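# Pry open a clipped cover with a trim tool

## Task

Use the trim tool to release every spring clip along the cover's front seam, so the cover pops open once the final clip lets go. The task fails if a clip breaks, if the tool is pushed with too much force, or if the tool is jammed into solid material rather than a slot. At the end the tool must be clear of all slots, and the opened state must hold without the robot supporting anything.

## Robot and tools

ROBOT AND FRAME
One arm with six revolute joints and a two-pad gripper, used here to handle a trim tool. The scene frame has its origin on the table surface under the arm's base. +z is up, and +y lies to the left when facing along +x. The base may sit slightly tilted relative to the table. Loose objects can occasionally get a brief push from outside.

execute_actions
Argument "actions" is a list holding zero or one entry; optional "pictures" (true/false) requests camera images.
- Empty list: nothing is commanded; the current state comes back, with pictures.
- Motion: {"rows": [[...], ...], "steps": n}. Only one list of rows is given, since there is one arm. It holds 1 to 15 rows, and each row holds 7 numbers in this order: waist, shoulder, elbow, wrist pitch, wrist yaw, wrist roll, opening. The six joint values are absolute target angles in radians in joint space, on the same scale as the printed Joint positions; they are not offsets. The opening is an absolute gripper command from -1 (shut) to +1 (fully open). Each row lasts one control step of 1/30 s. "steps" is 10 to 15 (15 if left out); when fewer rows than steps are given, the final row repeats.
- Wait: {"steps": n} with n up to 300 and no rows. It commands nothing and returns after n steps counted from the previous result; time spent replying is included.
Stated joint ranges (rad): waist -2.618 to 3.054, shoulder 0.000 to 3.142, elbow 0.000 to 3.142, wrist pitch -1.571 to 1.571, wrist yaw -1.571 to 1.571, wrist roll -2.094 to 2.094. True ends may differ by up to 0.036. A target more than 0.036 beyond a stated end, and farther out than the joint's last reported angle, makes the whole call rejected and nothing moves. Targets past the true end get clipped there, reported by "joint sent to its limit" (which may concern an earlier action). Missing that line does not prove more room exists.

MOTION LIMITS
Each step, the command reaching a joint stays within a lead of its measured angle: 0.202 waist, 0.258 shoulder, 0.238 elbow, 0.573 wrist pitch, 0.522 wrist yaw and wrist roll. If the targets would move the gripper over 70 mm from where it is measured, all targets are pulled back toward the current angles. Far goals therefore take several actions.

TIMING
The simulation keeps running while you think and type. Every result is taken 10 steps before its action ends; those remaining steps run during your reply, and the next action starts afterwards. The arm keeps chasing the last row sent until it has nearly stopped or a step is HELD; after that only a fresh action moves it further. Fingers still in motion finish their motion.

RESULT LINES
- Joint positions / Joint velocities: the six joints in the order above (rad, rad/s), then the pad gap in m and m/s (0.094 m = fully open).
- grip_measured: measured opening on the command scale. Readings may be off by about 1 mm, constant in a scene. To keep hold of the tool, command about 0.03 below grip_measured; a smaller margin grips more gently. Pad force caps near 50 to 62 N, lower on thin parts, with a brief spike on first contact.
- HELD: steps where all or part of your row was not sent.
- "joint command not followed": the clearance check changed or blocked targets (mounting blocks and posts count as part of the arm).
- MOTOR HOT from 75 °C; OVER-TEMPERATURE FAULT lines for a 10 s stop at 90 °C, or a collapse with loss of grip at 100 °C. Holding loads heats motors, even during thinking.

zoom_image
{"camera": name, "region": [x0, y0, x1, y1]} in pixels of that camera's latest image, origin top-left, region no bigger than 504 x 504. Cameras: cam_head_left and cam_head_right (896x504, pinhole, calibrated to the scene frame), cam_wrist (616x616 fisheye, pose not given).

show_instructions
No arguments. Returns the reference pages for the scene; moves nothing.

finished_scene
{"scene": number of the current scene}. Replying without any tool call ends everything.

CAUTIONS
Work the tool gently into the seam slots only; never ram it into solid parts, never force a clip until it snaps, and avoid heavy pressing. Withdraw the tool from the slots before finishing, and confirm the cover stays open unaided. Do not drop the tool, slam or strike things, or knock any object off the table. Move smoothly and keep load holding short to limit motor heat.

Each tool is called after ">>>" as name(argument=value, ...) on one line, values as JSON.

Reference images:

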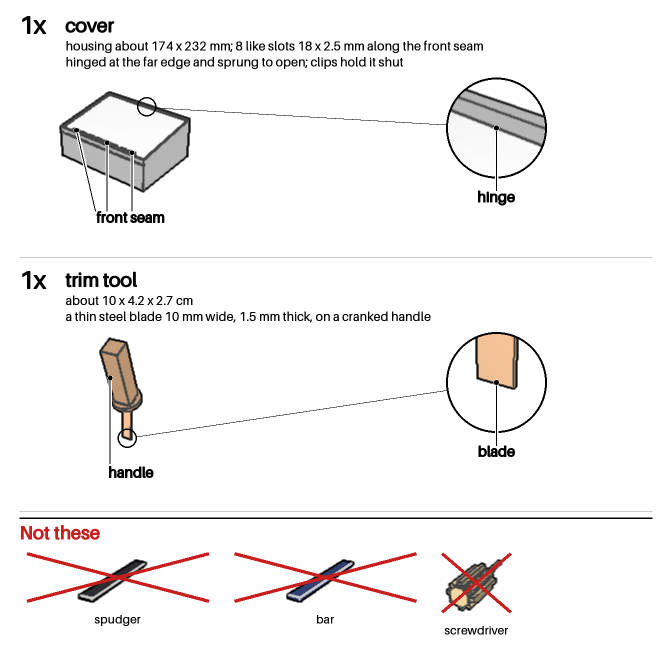

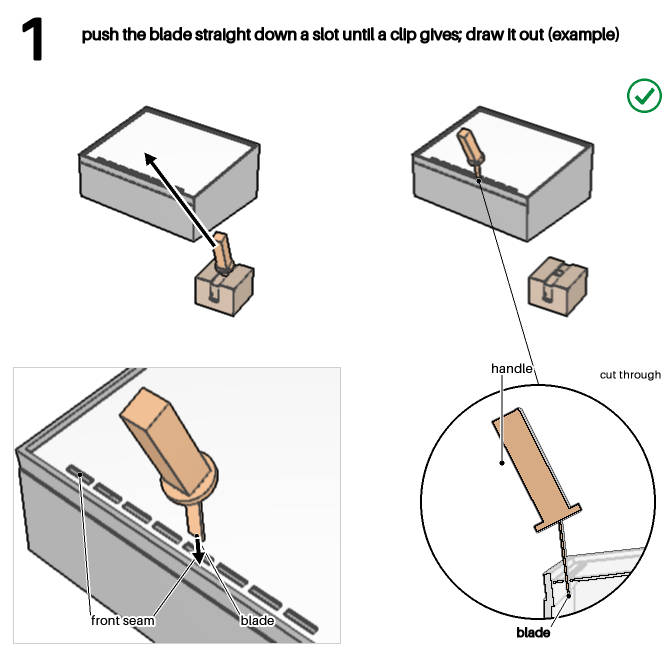

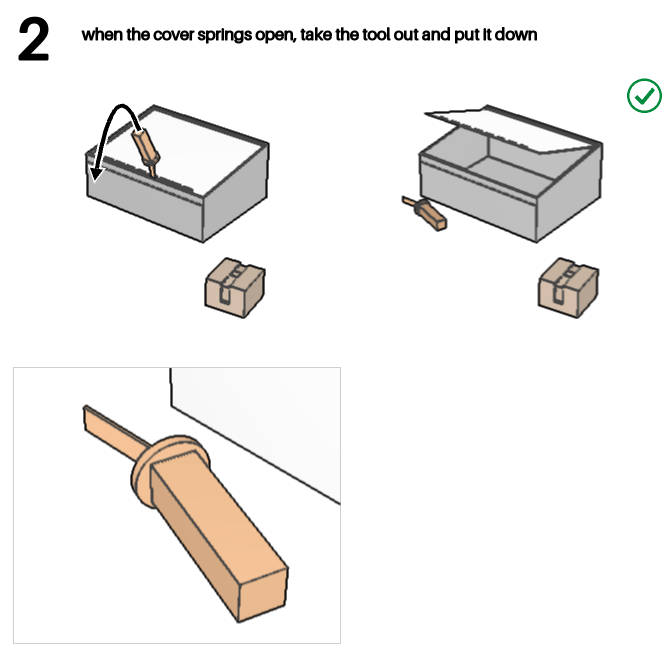

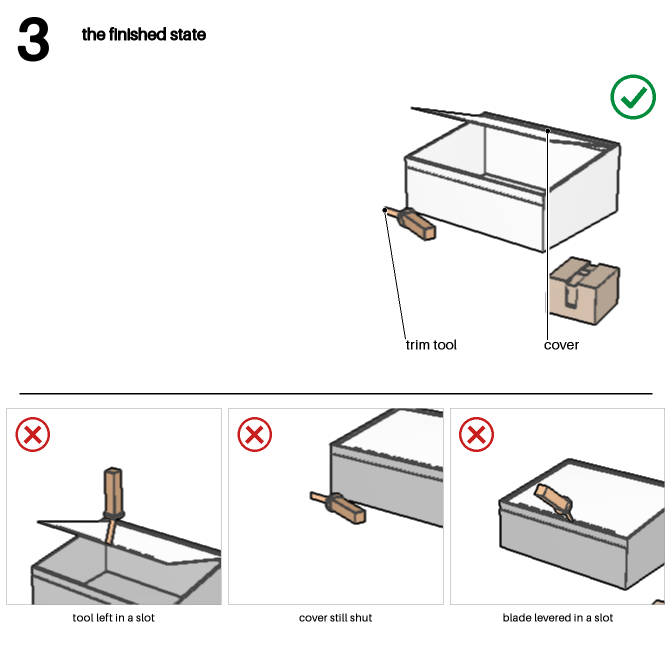

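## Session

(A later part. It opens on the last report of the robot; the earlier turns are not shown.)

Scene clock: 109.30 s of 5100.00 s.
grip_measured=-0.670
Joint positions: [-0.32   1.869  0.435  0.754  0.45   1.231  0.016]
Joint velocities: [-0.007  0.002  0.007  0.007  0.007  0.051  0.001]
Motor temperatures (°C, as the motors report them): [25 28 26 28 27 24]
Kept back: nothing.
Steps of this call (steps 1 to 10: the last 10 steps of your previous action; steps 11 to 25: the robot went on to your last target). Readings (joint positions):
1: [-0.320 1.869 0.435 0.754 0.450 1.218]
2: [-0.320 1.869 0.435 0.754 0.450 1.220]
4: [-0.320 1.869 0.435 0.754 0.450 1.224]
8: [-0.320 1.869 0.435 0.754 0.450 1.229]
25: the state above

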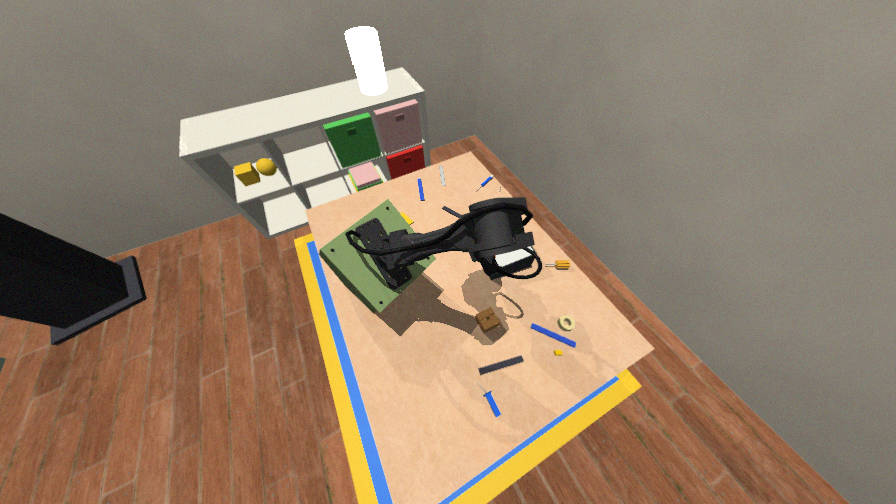

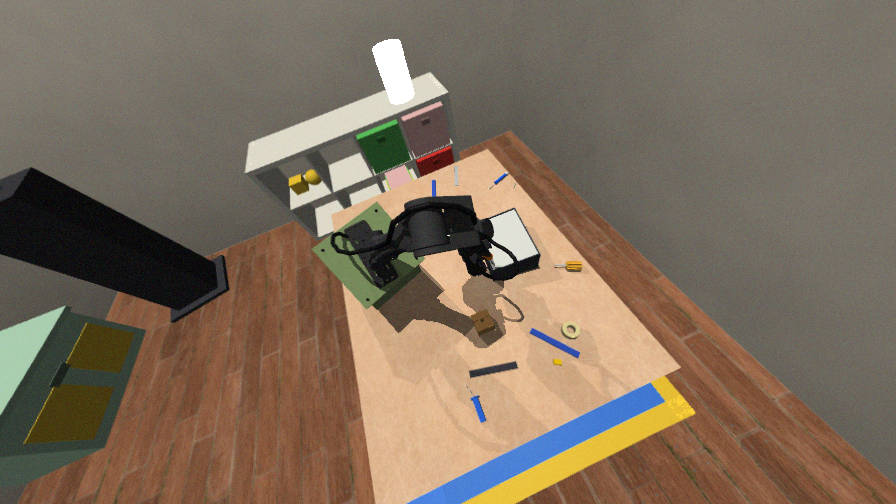

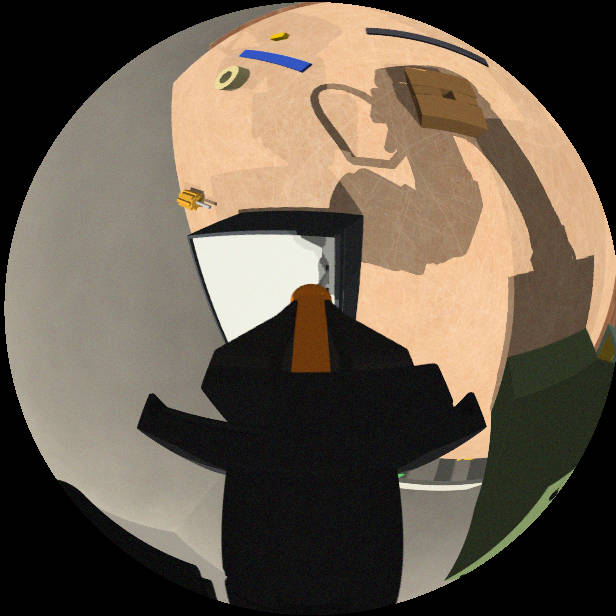

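>>> execute_actions(actions=[{"rows": [[-0.320,1.872,0.435,0.770,0.450,1.238,-0.70],[-0.320,1.876,0.435,0.780,0.450,1.238,-0.70],[-0.320,1.880,0.435,0.788,0.450,1.238,-0.70],[-0.320,1.884,0.435,0.788,0.450,1.238,-0.70],[-0.320,1.888,0.435,0.788,0.450,1.238,-0.70],[-0.320,1.891,0.435,0.788,0.450,1.238,-0.70],[-0.320,1.894,0.435,0.788,0.450,1.238,-0.70],[-0.320,1.897,0.435,0.788,0.450,1.238,-0.70],[-0.320,1.900,0.435,0.788,0.450,1.238,-0.70]], "steps": 15}])

>>> execute_actions(actions=[{"steps": 25}], pictures=true)

>>> zoom_image(camera="cam_wrist", region=[295, 245, 365, 308])

Scene clock: 110.30 s of 5100.00 s.
grip_measured=-0.670
Joint positions: [-0.32   1.869  0.435  0.769  0.45   1.231  0.016]
Joint velocities: [ 0.007 -0.012 -0.007  0.066 -0.11   0.007  0.   ]
Motor temperatures (°C, as the motors report them): [25 28 26 28 27 24]
Steps of this call (steps 1 to 15: the robot went on to your last target; steps 16 to 25: nothing new was sent; steps 26 to 30: the first 5 steps of this action). Readings (joint positions):
26: [-0.320 1.869 0.435 0.754 0.450 1.231]
27: [-0.320 1.869 0.435 0.757 0.450 1.231]
29: [-0.320 1.869 0.435 0.765 0.450 1.231]
30: the state above

Scene clock: 111.13 s of 5100.00 s.
grip_measured=-0.670
Joint positions: [-0.32   1.883  0.435  0.78   0.45   1.231  0.016]
Joint velocities: [-0.007 -0.022 -0.022 -0.066 -0.037 -0.037 -0.001]
Motor temperatures (°C, as the motors report them): [25 28 26 28 27 24]
Kept back: nothing.
Steps of this call (steps 1 to 10: the last 10 steps of your previous action; steps 11 to 25: the robot went on to your last target). Readings (joint positions):
1: [-0.320 1.869 0.435 0.771 0.450 1.231]
2: [-0.320 1.869 0.435 0.773 0.450 1.231]
4: [-0.320 1.873 0.435 0.779 0.450 1.231]
8: [-0.320 1.882 0.435 0.780 0.450 1.231]
25: the state above

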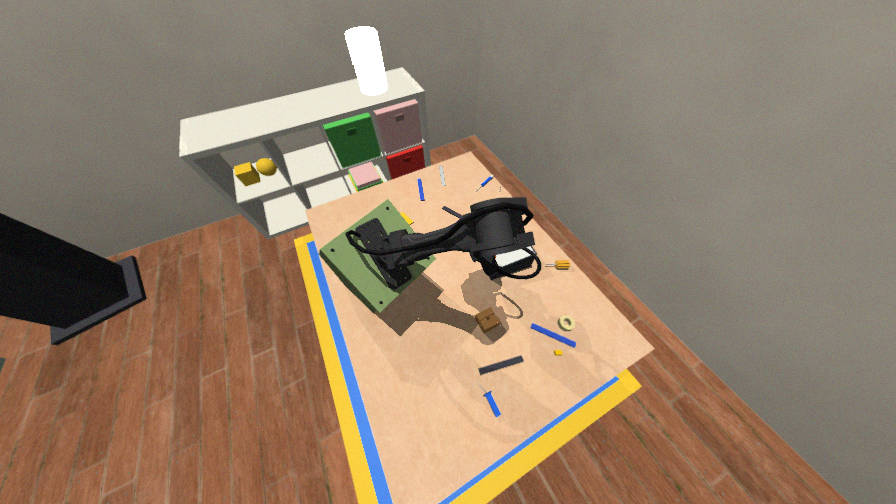

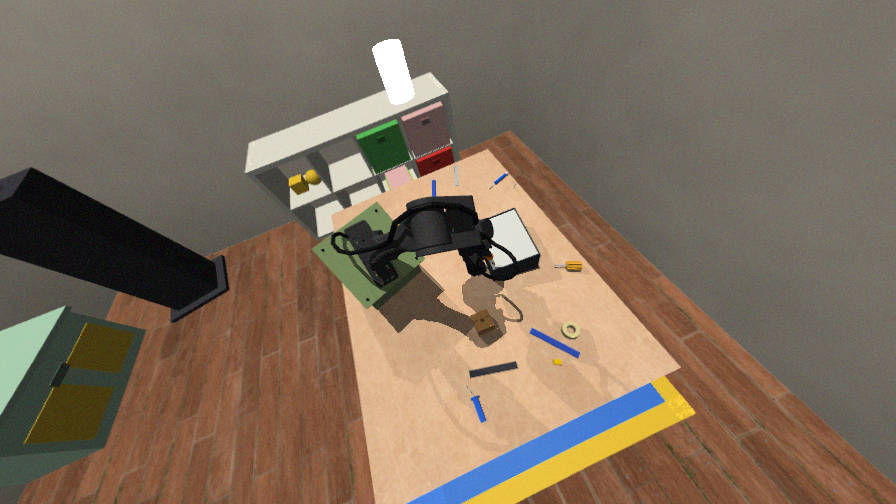

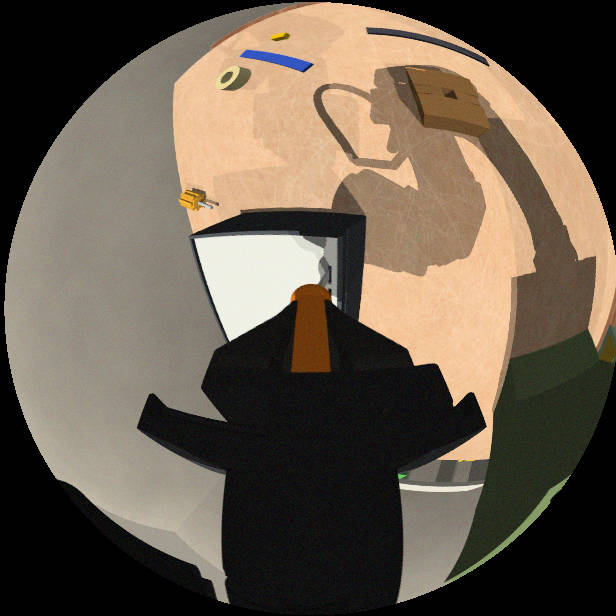

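Region (295, 245, 365, 308) of cam_wrist's 616x616 image, scaled by 7.200, with more detail than that image has; it fills the top 454 rows of this view, and the rest is white.

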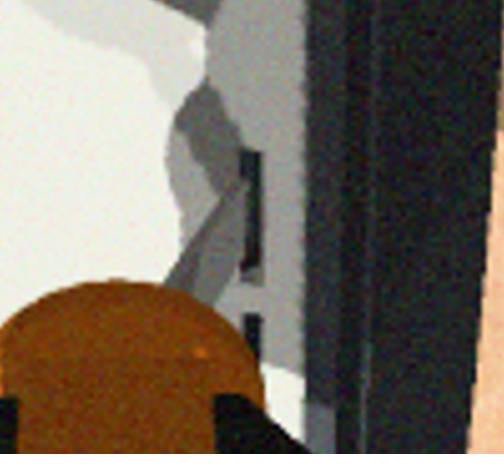

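>>> execute_actions(actions=[{"rows": [[-0.320,1.902,0.435,0.791,0.450,1.238,-0.70],[-0.320,1.904,0.435,0.793,0.450,1.238,-0.70],[-0.320,1.906,0.435,0.795,0.450,1.238,-0.70],[-0.320,1.908,0.435,0.797,0.450,1.238,-0.70],[-0.320,1.910,0.435,0.797,0.450,1.238,-0.70],[-0.320,1.912,0.435,0.797,0.450,1.238,-0.70]], "steps": 15}])

>>> execute_actions(actions=[{"steps": 25}], pictures=true)

>>> zoom_image(camera="cam_wrist", region=[295, 245, 365, 308])

Scene clock: 114.20 s of 5100.00 s.
grip_measured=-0.670
Joint positions: [-0.32   1.884  0.435  0.786  0.45   1.231  0.016]
Joint velocities: [-0.002  0.061 -0.027  0.095 -0.095 -0.037  0.   ]
Motor temperatures (°C, as the motors report them): [25 28 26 28 27 24]
Steps of this call (steps 1 to 15: the robot went on to your last target; steps 16 to 87: nothing new was sent; steps 88 to 92: the first 5 steps of this action). Readings (joint positions):
88: [-0.320 1.883 0.435 0.781 0.450 1.231]
89: [-0.320 1.883 0.435 0.781 0.450 1.231]
91: [-0.320 1.883 0.435 0.784 0.450 1.231]
92: the state above

Scene clock: 115.03 s of 5100.00 s.
grip_measured=-0.670
Joint positions: [-0.32   1.894  0.435  0.79   0.45   1.231  0.016]
Joint velocities: [-0.017 -0.012 -0.002  0.081 -0.022  0.051 -0.   ]
Motor temperatures (°C, as the motors report them): [25 28 26 28 27 24]
Kept back: nothing.
Steps of this call (steps 1 to 10: the last 10 steps of your previous action; steps 11 to 25: the robot went on to your last target). Readings (joint positions):
1: [-0.320 1.886 0.435 0.788 0.450 1.231]
2: [-0.320 1.889 0.435 0.789 0.450 1.231]
4: [-0.320 1.893 0.435 0.789 0.450 1.231]
8: [-0.320 1.894 0.435 0.789 0.450 1.231]
25: the state above

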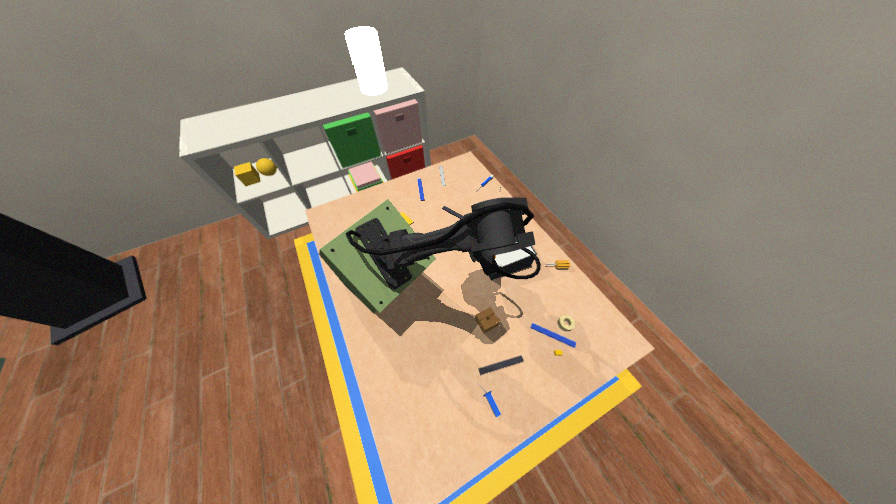

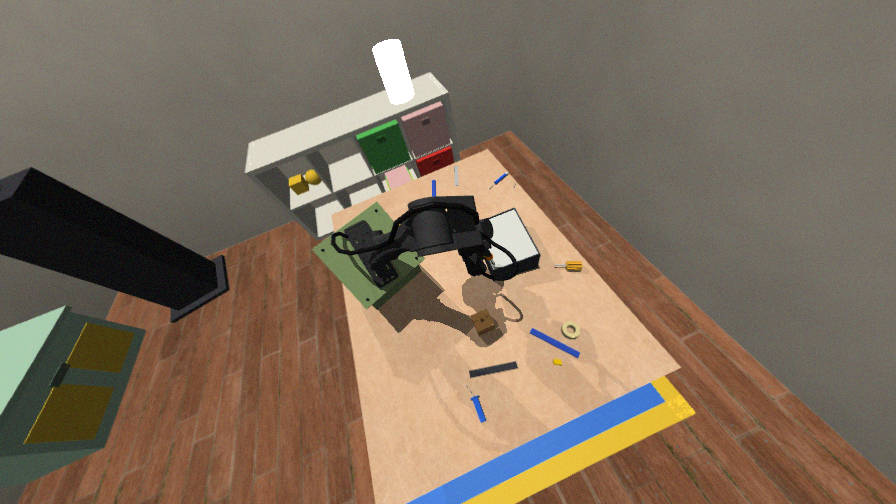

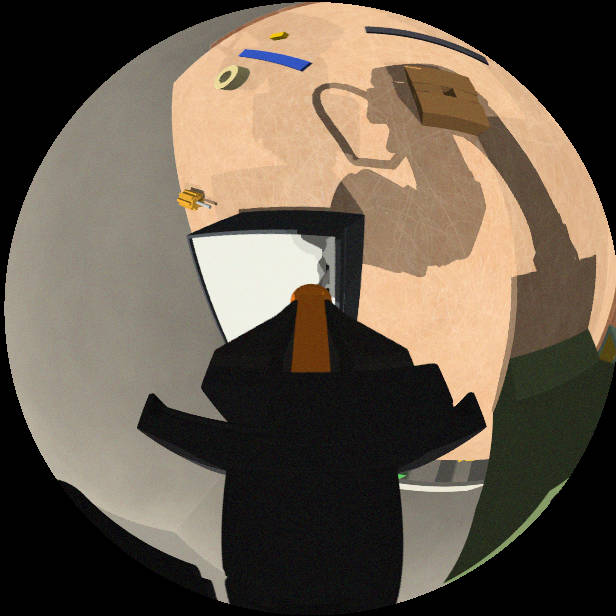

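Region (295, 245, 365, 308) of cam_wrist's 616x616 image, scaled by 7.200, with more detail than that image has; it fills the top 454 rows of this view, and the rest is white.

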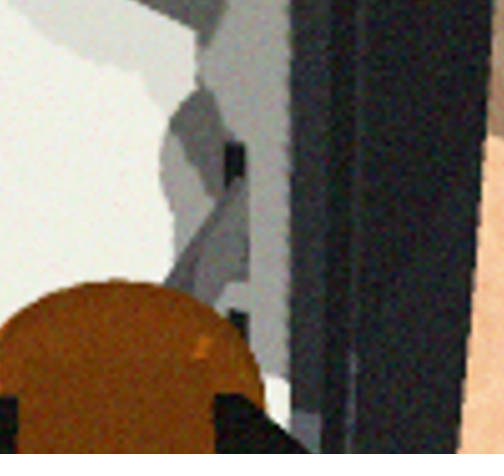

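>>> execute_actions(actions=[{"rows": [[-0.320,1.913,0.435,0.801,0.450,1.238,-0.70],[-0.320,1.915,0.435,0.804,0.450,1.238,-0.70],[-0.320,1.917,0.435,0.807,0.450,1.238,-0.70],[-0.320,1.919,0.435,0.810,0.450,1.238,-0.70],[-0.320,1.921,0.435,0.813,0.450,1.238,-0.70],[-0.320,1.923,0.435,0.816,0.450,1.238,-0.70],[-0.320,1.925,0.435,0.819,0.450,1.238,-0.70],[-0.320,1.927,0.435,0.821,0.450,1.238,-0.70],[-0.320,1.929,0.435,0.823,0.450,1.238,-0.70],[-0.320,1.930,0.435,0.823,0.450,1.238,-0.70]], "steps": 15}])

>>> execute_actions(actions=[{"steps": 25}], pictures=true)

>>> zoom_image(camera="cam_wrist", region=[295, 245, 365, 308])

Scene clock: 115.80 s of 5100.00 s.
grip_measured=-0.670
Joint positions: [-0.32   1.894  0.435  0.796  0.45   1.231  0.016]
Joint velocities: [-0.007 -0.007  0.007  0.022 -0.037  0.081  0.001]
Motor temperatures (°C, as the motors report them): [25 28 26 28 27 24]
Steps of this call (steps 1 to 15: the robot went on to your last target; steps 16 to 18: nothing new was sent; steps 19 to 23: the first 5 steps of this action). Readings (joint positions):
19: [-0.320 1.894 0.435 0.790 0.450 1.231]
20: [-0.320 1.894 0.435 0.791 0.450 1.231]
22: [-0.320 1.894 0.435 0.794 0.450 1.231]
23: the state above

Scene clock: 116.63 s of 5100.00 s.
grip_measured=-0.670
Joint positions: [-0.32   1.913  0.435  0.815  0.45   1.231  0.016]
Joint velocities: [ 0.007 -0.027 -0.007 -0.095  0.037 -0.007 -0.001]
Motor temperatures (°C, as the motors report them): [25 28 26 28 27 24]
Kept back: nothing.
Steps of this call (steps 1 to 10: the last 10 steps of your previous action; steps 11 to 25: the robot went on to your last target). Readings (joint positions):
1: [-0.320 1.896 0.435 0.799 0.450 1.231]
2: [-0.320 1.899 0.435 0.803 0.450 1.231]
4: [-0.320 1.906 0.435 0.808 0.450 1.231]
8: [-0.320 1.913 0.435 0.810 0.450 1.231]
25: the state above

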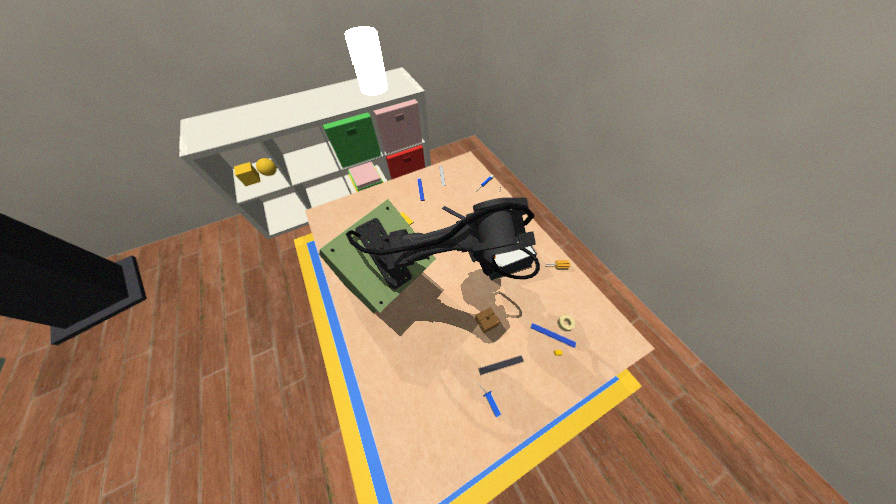

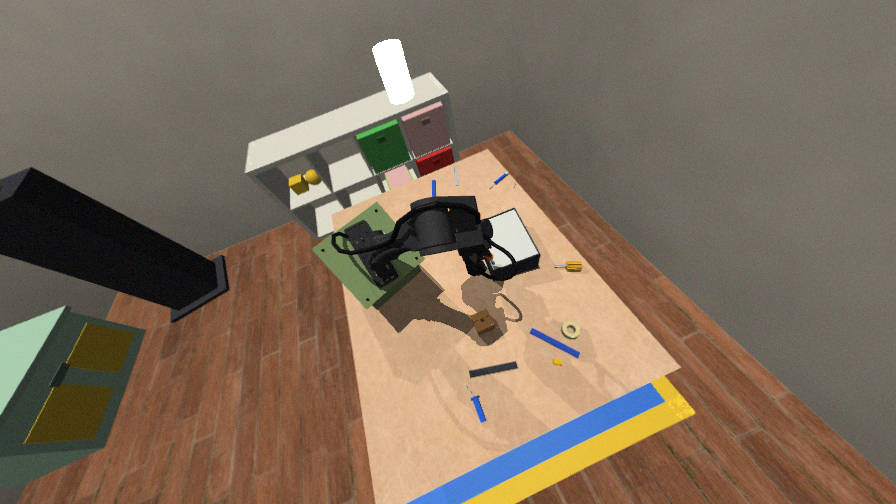

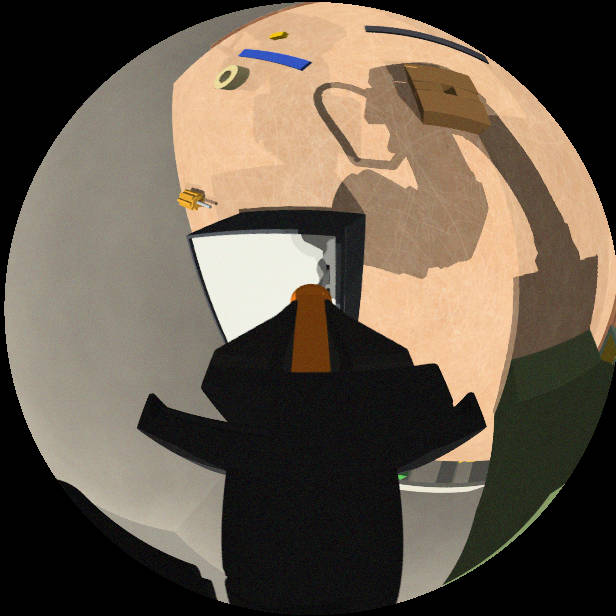

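Region (295, 245, 365, 308) of cam_wrist's 616x616 image, scaled by 7.200, with more detail than that image has; it fills the top 454 rows of this view, and the rest is white.

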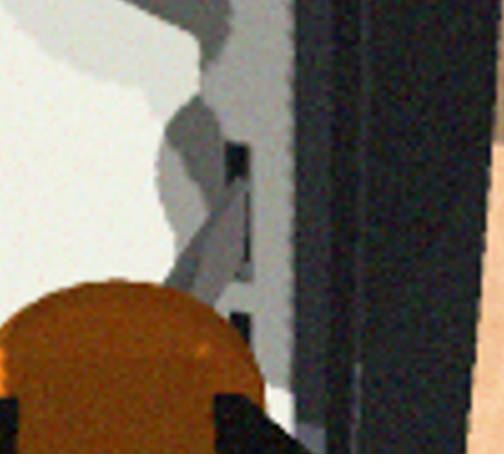

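>>> execute_actions(actions=[{"rows": [[-0.320,1.931,0.435,0.825,0.450,1.238,-0.70],[-0.320,1.933,0.435,0.8275,0.450,1.238,-0.70],[-0.320,1.935,0.435,0.830,0.450,1.238,-0.70],[-0.320,1.937,0.435,0.8325,0.450,1.238,-0.70],[-0.320,1.939,0.435,0.835,0.450,1.238,-0.70],[-0.320,1.941,0.435,0.8375,0.450,1.238,-0.70],[-0.320,1.943,0.435,0.840,0.450,1.238,-0.70],[-0.320,1.945,0.435,0.8425,0.450,1.238,-0.70],[-0.320,1.947,0.435,0.845,0.450,1.238,-0.70],[-0.320,1.948,0.435,0.846,0.450,1.238,-0.70]], "steps": 15}])

>>> execute_actions(actions=[{"steps": 25}], pictures=true)

>>> zoom_image(camera="cam_wrist", region=[295, 245, 365, 308])

Scene clock: 117.43 s of 5100.00 s.
grip_measured=-0.670
Joint positions: [-0.32   1.913  0.435  0.82   0.45   1.231  0.016]
Joint velocities: [ 0.002 -0.007 -0.002  0.066 -0.066 -0.125  0.   ]
Motor temperatures (°C, as the motors report them): [25 28 26 28 27 24]
Steps of this call (steps 1 to 15: the robot went on to your last target; steps 16 to 19: nothing new was sent; steps 20 to 24: the first 5 steps of this action). Readings (joint positions):
20: [-0.320 1.913 0.435 0.815 0.450 1.231]
21: [-0.320 1.913 0.435 0.816 0.450 1.231]
23: [-0.320 1.913 0.435 0.818 0.450 1.231]
24: the state above

Scene clock: 118.27 s of 5100.00 s.
grip_measured=-0.670
Joint positions: [-0.32   1.929  0.435  0.838  0.45   1.231  0.016]
Joint velocities: [-0.007 -0.007 -0.002 -0.051 -0.051 -0.007 -0.   ]
Motor temperatures (°C, as the motors report them): [25 28 26 28 27 24]
Kept back: nothing.
Steps of this call (steps 1 to 10: the last 10 steps of your previous action; steps 11 to 25: the robot went on to your last target). Readings (joint positions):
1: [-0.320 1.914 0.435 0.823 0.450 1.231]
2: [-0.320 1.917 0.435 0.826 0.450 1.231]
4: [-0.320 1.923 0.435 0.830 0.450 1.231]
8: [-0.320 1.929 0.435 0.837 0.450 1.231]
25: the state above

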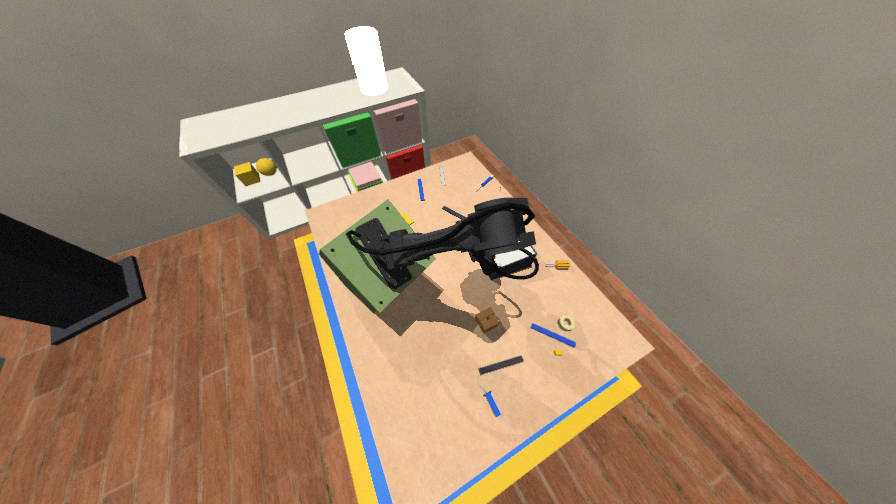

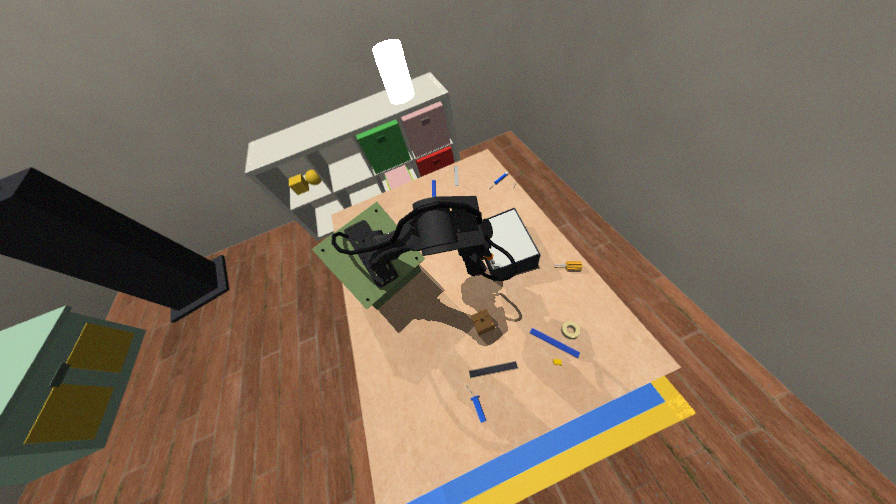

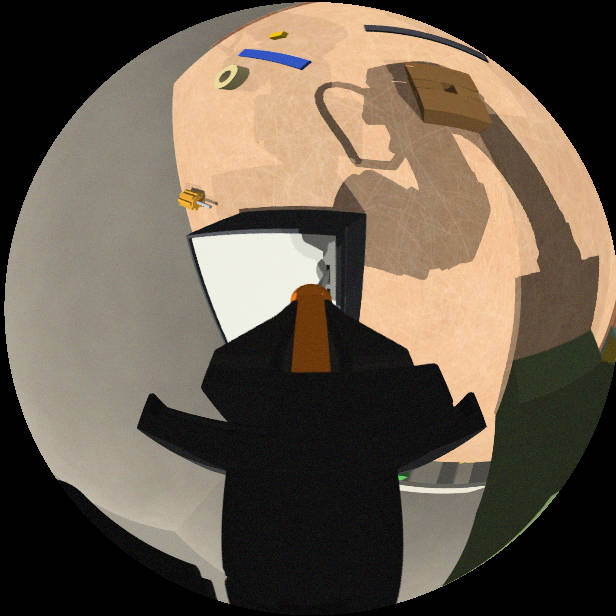

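Region (295, 245, 365, 308) of cam_wrist's 616x616 image, scaled by 7.200, with more detail than that image has; it fills the top 454 rows of this view, and the rest is white.

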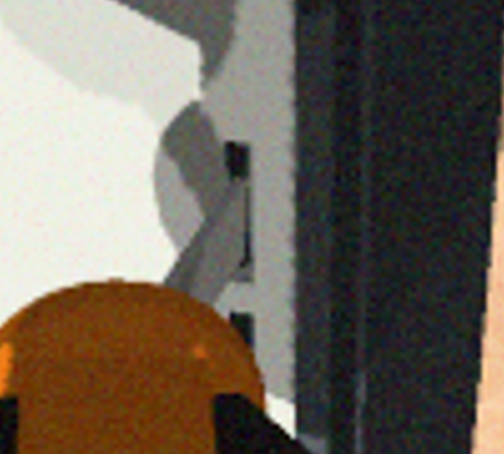

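>>> execute_actions(actions=[{"rows": [[-0.320,1.949,0.435,0.848,0.450,1.238,-0.70],[-0.320,1.951,0.435,0.8505,0.450,1.238,-0.70],[-0.320,1.953,0.435,0.853,0.450,1.238,-0.70],[-0.320,1.955,0.435,0.8555,0.450,1.238,-0.70],[-0.320,1.957,0.435,0.858,0.450,1.238,-0.70],[-0.320,1.959,0.435,0.8605,0.450,1.238,-0.70],[-0.320,1.961,0.435,0.863,0.450,1.238,-0.70],[-0.320,1.963,0.435,0.8655,0.450,1.238,-0.70],[-0.320,1.965,0.435,0.868,0.450,1.238,-0.70],[-0.320,1.966,0.435,0.869,0.450,1.238,-0.70]], "steps": 15}])

>>> execute_actions(actions=[{"steps": 25}], pictures=true)

>>> zoom_image(camera="cam_wrist", region=[295, 245, 365, 308])

Scene clock: 119.10 s of 5100.00 s.
grip_measured=-0.670
Joint positions: [-0.32   1.931  0.435  0.842  0.45   1.231  0.016]
Joint velocities: [0.007 0.076 0.002 0.007 0.007 0.037 0.   ]
Motor temperatures (°C, as the motors report them): [25 27 26 28 27 24]
Steps of this call (steps 1 to 15: the robot went on to your last target; steps 16 to 20: nothing new was sent; steps 21 to 25: the first 5 steps of this action). Readings (joint positions):
21: [-0.320 1.929 0.435 0.839 0.450 1.231]
22: [-0.320 1.929 0.435 0.839 0.450 1.231]
24: [-0.320 1.929 0.435 0.841 0.450 1.231]
25: the state above

Scene clock: 119.93 s of 5100.00 s.
grip_measured=-0.670
Joint positions: [-0.32   1.947  0.435  0.862  0.45   1.231  0.016]
Joint velocities: [-0.007 -0.012  0.002 -0.007  0.007  0.037 -0.   ]
Motor temperatures (°C, as the motors report them): [25 27 26 28 27 24]
Kept back: nothing.
Steps of this call (steps 1 to 10: the last 10 steps of your previous action; steps 11 to 25: the robot went on to your last target). Readings (joint positions):
1: [-0.320 1.934 0.435 0.844 0.450 1.231]
2: [-0.320 1.937 0.435 0.847 0.450 1.231]
4: [-0.320 1.943 0.435 0.853 0.450 1.231]
8: [-0.320 1.947 0.435 0.859 0.450 1.231]
25: the state above

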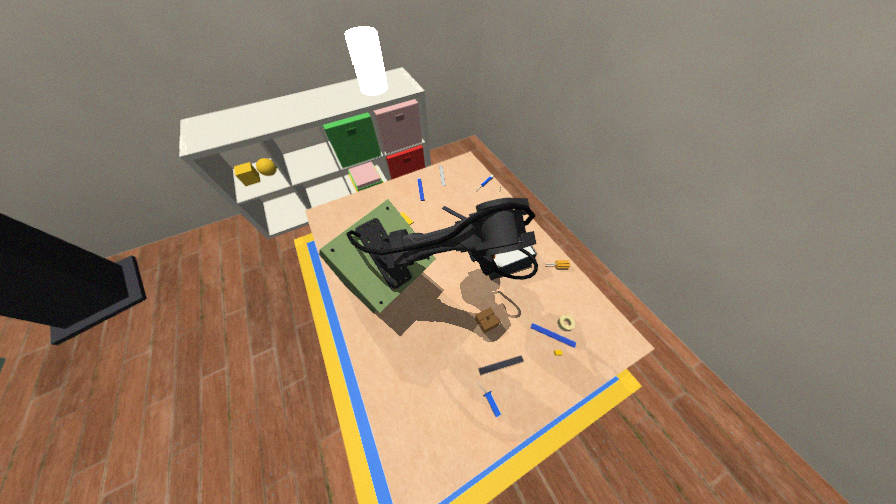

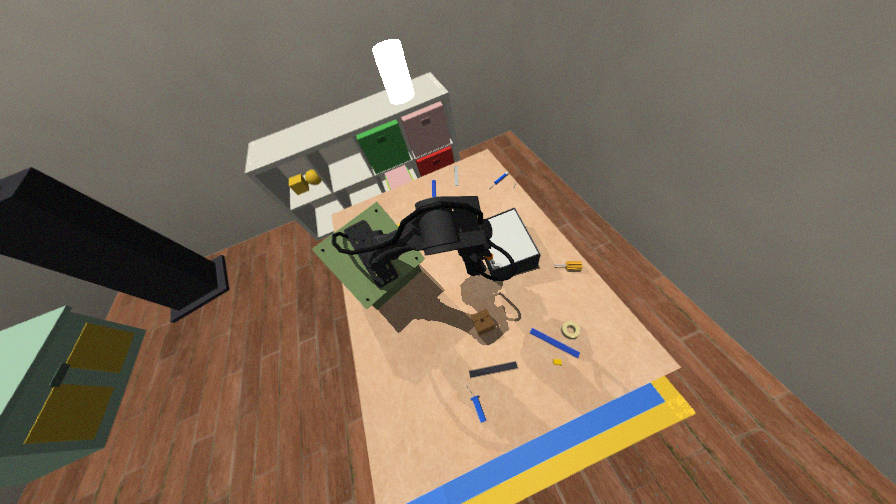

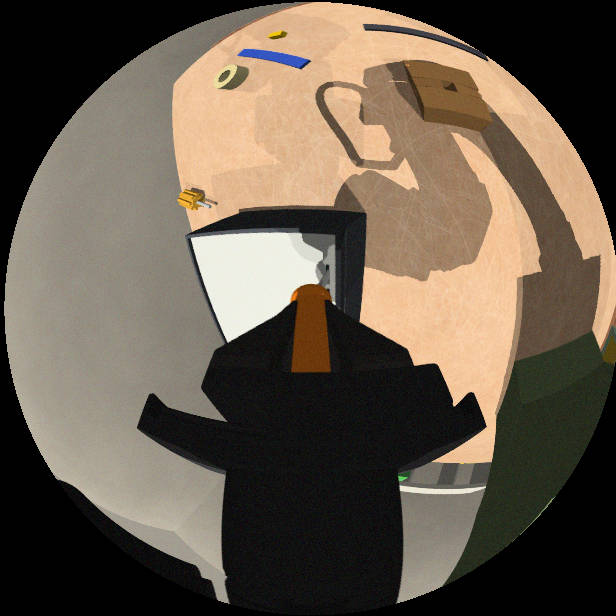

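Region (295, 245, 365, 308) of cam_wrist's 616x616 image, scaled by 7.200, with more detail than that image has; it fills the top 454 rows of this view, and the rest is white.

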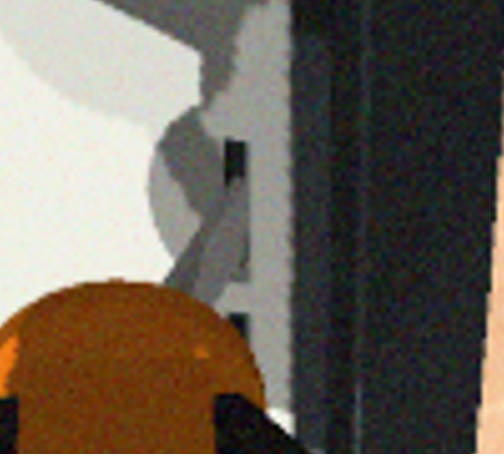

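>>> execute_actions(actions=[{"rows": [[-0.320,1.967,0.435,0.872,0.450,1.238,-0.70],[-0.320,1.969,0.435,0.875,0.450,1.238,-0.70],[-0.320,1.971,0.435,0.878,0.450,1.238,-0.70],[-0.320,1.973,0.435,0.881,0.450,1.238,-0.70],[-0.320,1.975,0.435,0.884,0.450,1.238,-0.70],[-0.320,1.977,0.435,0.887,0.450,1.238,-0.70],[-0.320,1.979,0.435,0.890,0.450,1.238,-0.70],[-0.320,1.981,0.435,0.892,0.450,1.238,-0.70],[-0.320,1.983,0.435,0.894,0.450,1.238,-0.70],[-0.320,1.984,0.435,0.895,0.450,1.238,-0.70]], "steps": 15}])

>>> execute_actions(actions=[{"steps": 25}], pictures=true)

>>> zoom_image(camera="cam_wrist", region=[295, 245, 365, 308])

Scene clock: 120.80 s of 5100.00 s.
grip_measured=-0.670
Joint positions: [-0.32   1.951  0.435  0.866  0.45   1.231  0.016]
Joint velocities: [-0.022  0.076  0.007  0.022  0.066 -0.051 -0.   ]
Motor temperatures (°C, as the motors report them): [25 27 26 28 27 24]
Steps of this call (steps 1 to 15: the robot went on to your last target; steps 16 to 21: nothing new was sent; steps 22 to 26: the first 5 steps of this action). Readings (joint positions):
22: [-0.320 1.947 0.435 0.862 0.450 1.231]
23: [-0.320 1.947 0.435 0.863 0.450 1.231]
25: [-0.320 1.948 0.435 0.864 0.450 1.231]
26: the state above

Scene clock: 121.63 s of 5100.00 s.
grip_measured=-0.670
Joint positions: [-0.32   1.964  0.435  0.881  0.45   1.231  0.016]
Joint velocities: [-0.007 -0.002 -0.012 -0.037  0.081 -0.037 -0.001]
Motor temperatures (°C, as the motors report them): [25 27 26 28 27 24]
Kept back: nothing.
Steps of this call (steps 1 to 10: the last 10 steps of your previous action; steps 11 to 25: the robot went on to your last target). Readings (joint positions):
1: [-0.320 1.954 0.435 0.869 0.450 1.231]
2: [-0.320 1.956 0.435 0.871 0.450 1.231]
4: [-0.320 1.961 0.435 0.877 0.450 1.231]
8: [-0.320 1.964 0.435 0.881 0.450 1.231]
25: the state above

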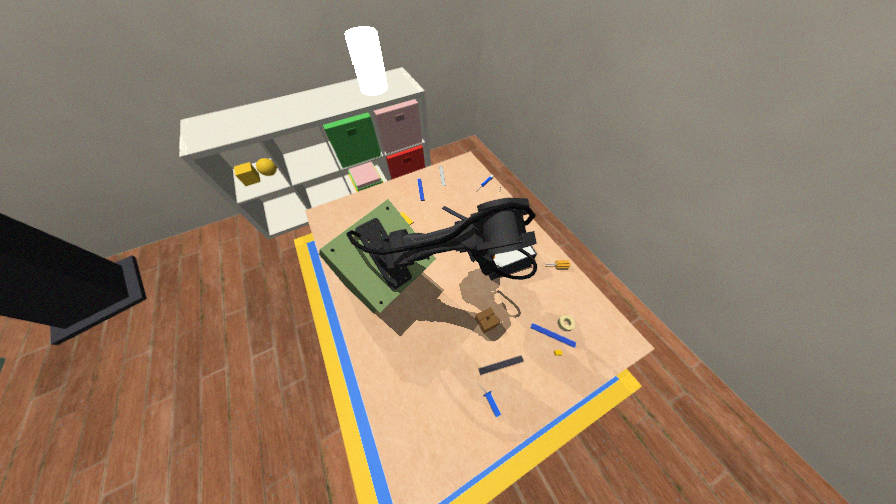

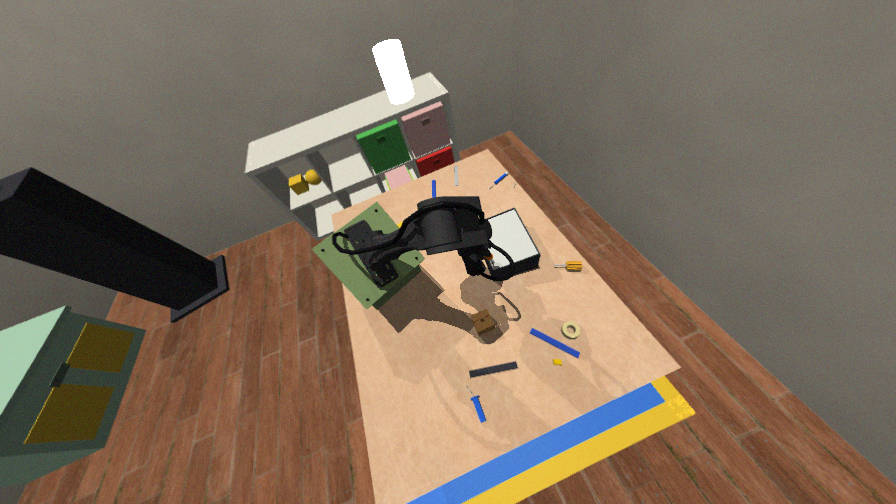

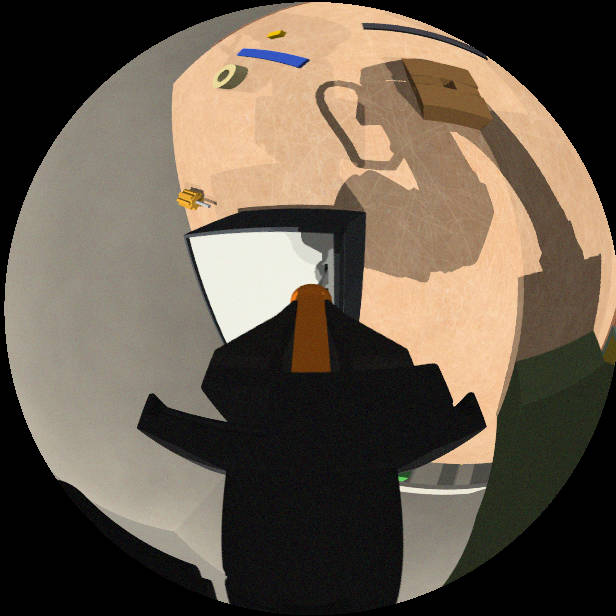

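Region (295, 245, 365, 308) of cam_wrist's 616x616 image, scaled by 7.200, with more detail than that image has; it fills the top 454 rows of this view, and the rest is white.

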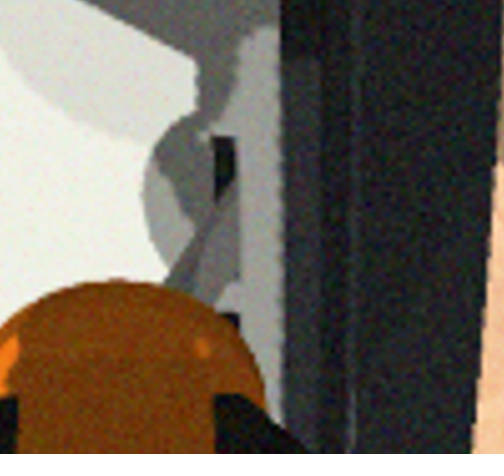

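>>> execute_actions(actions=[{"rows": [[-0.326,1.984,0.435,0.895,0.450,1.238,-0.70],[-0.328,1.984,0.435,0.895,0.450,1.238,-0.70],[-0.330,1.984,0.435,0.895,0.450,1.238,-0.70],[-0.332,1.984,0.435,0.895,0.450,1.238,-0.70],[-0.334,1.984,0.435,0.895,0.450,1.238,-0.70],[-0.335,1.984,0.435,0.895,0.450,1.238,-0.70]], "steps": 15}])

>>> execute_actions(actions=[{"steps": 25}], pictures=true)

>>> zoom_image(camera="cam_wrist", region=[295, 245, 365, 308])

Scene clock: 123.83 s of 5100.00 s.
grip_measured=-0.670
Joint positions: [-0.321  1.964  0.435  0.881  0.45   1.231  0.016]
Joint velocities: [-0.022 -0.017 -0.017 -0.037 -0.022 -0.037  0.001]
Motor temperatures (°C, as the motors report them): [25 27 26 28 27 24]
Steps of this call (steps 1 to 15: the robot went on to your last target; steps 16 to 61: nothing new was sent; steps 62 to 66: the first 5 steps of this action). Readings (joint positions):
62: [-0.320 1.964 0.435 0.881 0.450 1.231]
63: [-0.320 1.964 0.435 0.881 0.450 1.231]
65: [-0.320 1.964 0.435 0.881 0.450 1.231]
66: the state above

Scene clock: 124.67 s of 5100.00 s.
grip_measured=-0.670
Joint positions: [-0.322  1.964  0.435  0.882  0.449  1.231  0.016]
Joint velocities: [-0.002  0.007 -0.002 -0.051  0.007 -0.022 -0.001]
Motor temperatures (°C, as the motors report them): [25 27 26 28 27 24]
Kept back: nothing.
Steps of this call (steps 1 to 10: the last 10 steps of your previous action; steps 11 to 15: the robot went on to your last target; steps 16 to 25: nothing new was sent). Readings (joint positions):
1: [-0.321 1.964 0.435 0.882 0.450 1.231]
2: [-0.322 1.964 0.435 0.882 0.449 1.231]
4: [-0.322 1.964 0.435 0.882 0.449 1.231]
8: [-0.322 1.964 0.435 0.882 0.449 1.231]
25: the state above
The arm was judged still, so your last target was given up. Only a new action makes it travel on or press farther. Fingers that are still opening or closing keep moving.

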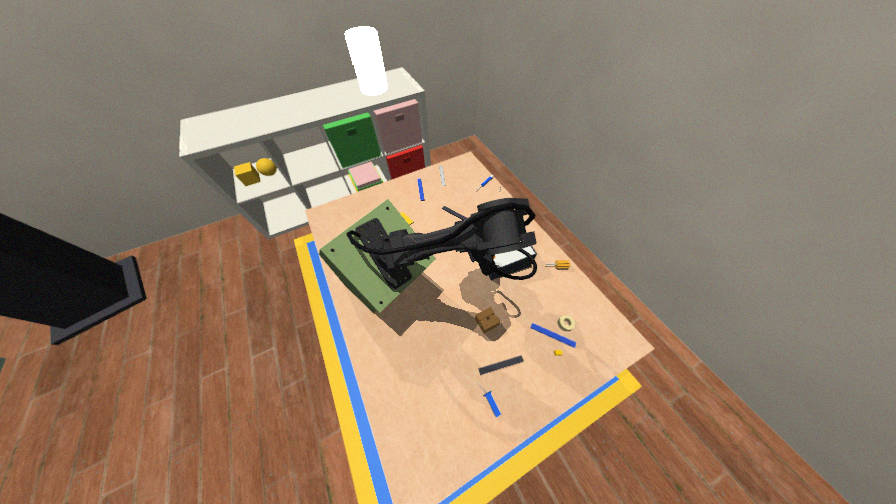

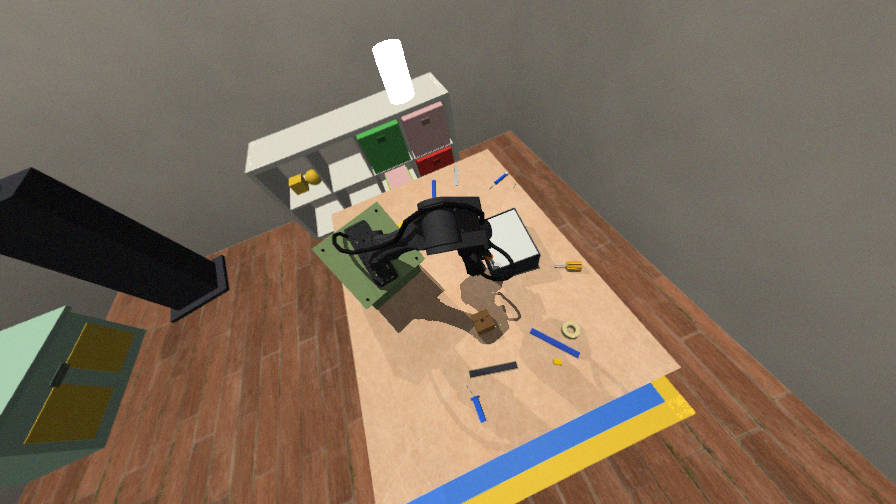

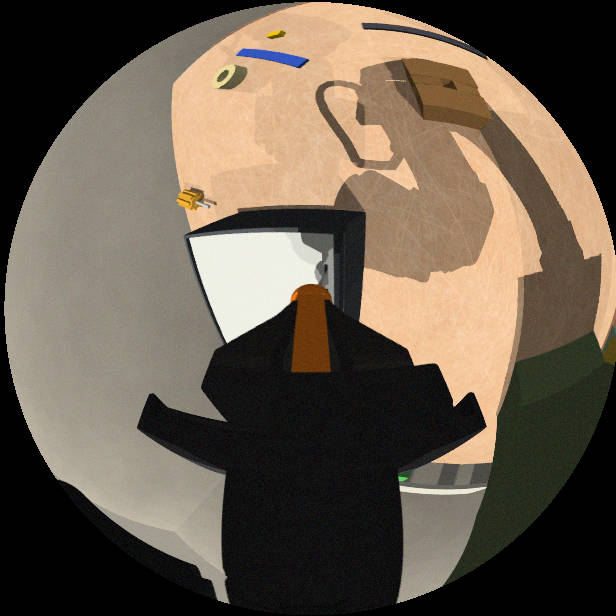

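Region (295, 245, 365, 308) of cam_wrist's 616x616 image, scaled by 7.200, with more detail than that image has; it fills the top 454 rows of this view, and the rest is white.

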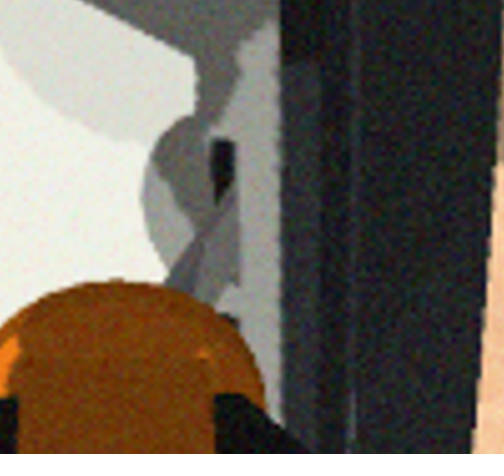

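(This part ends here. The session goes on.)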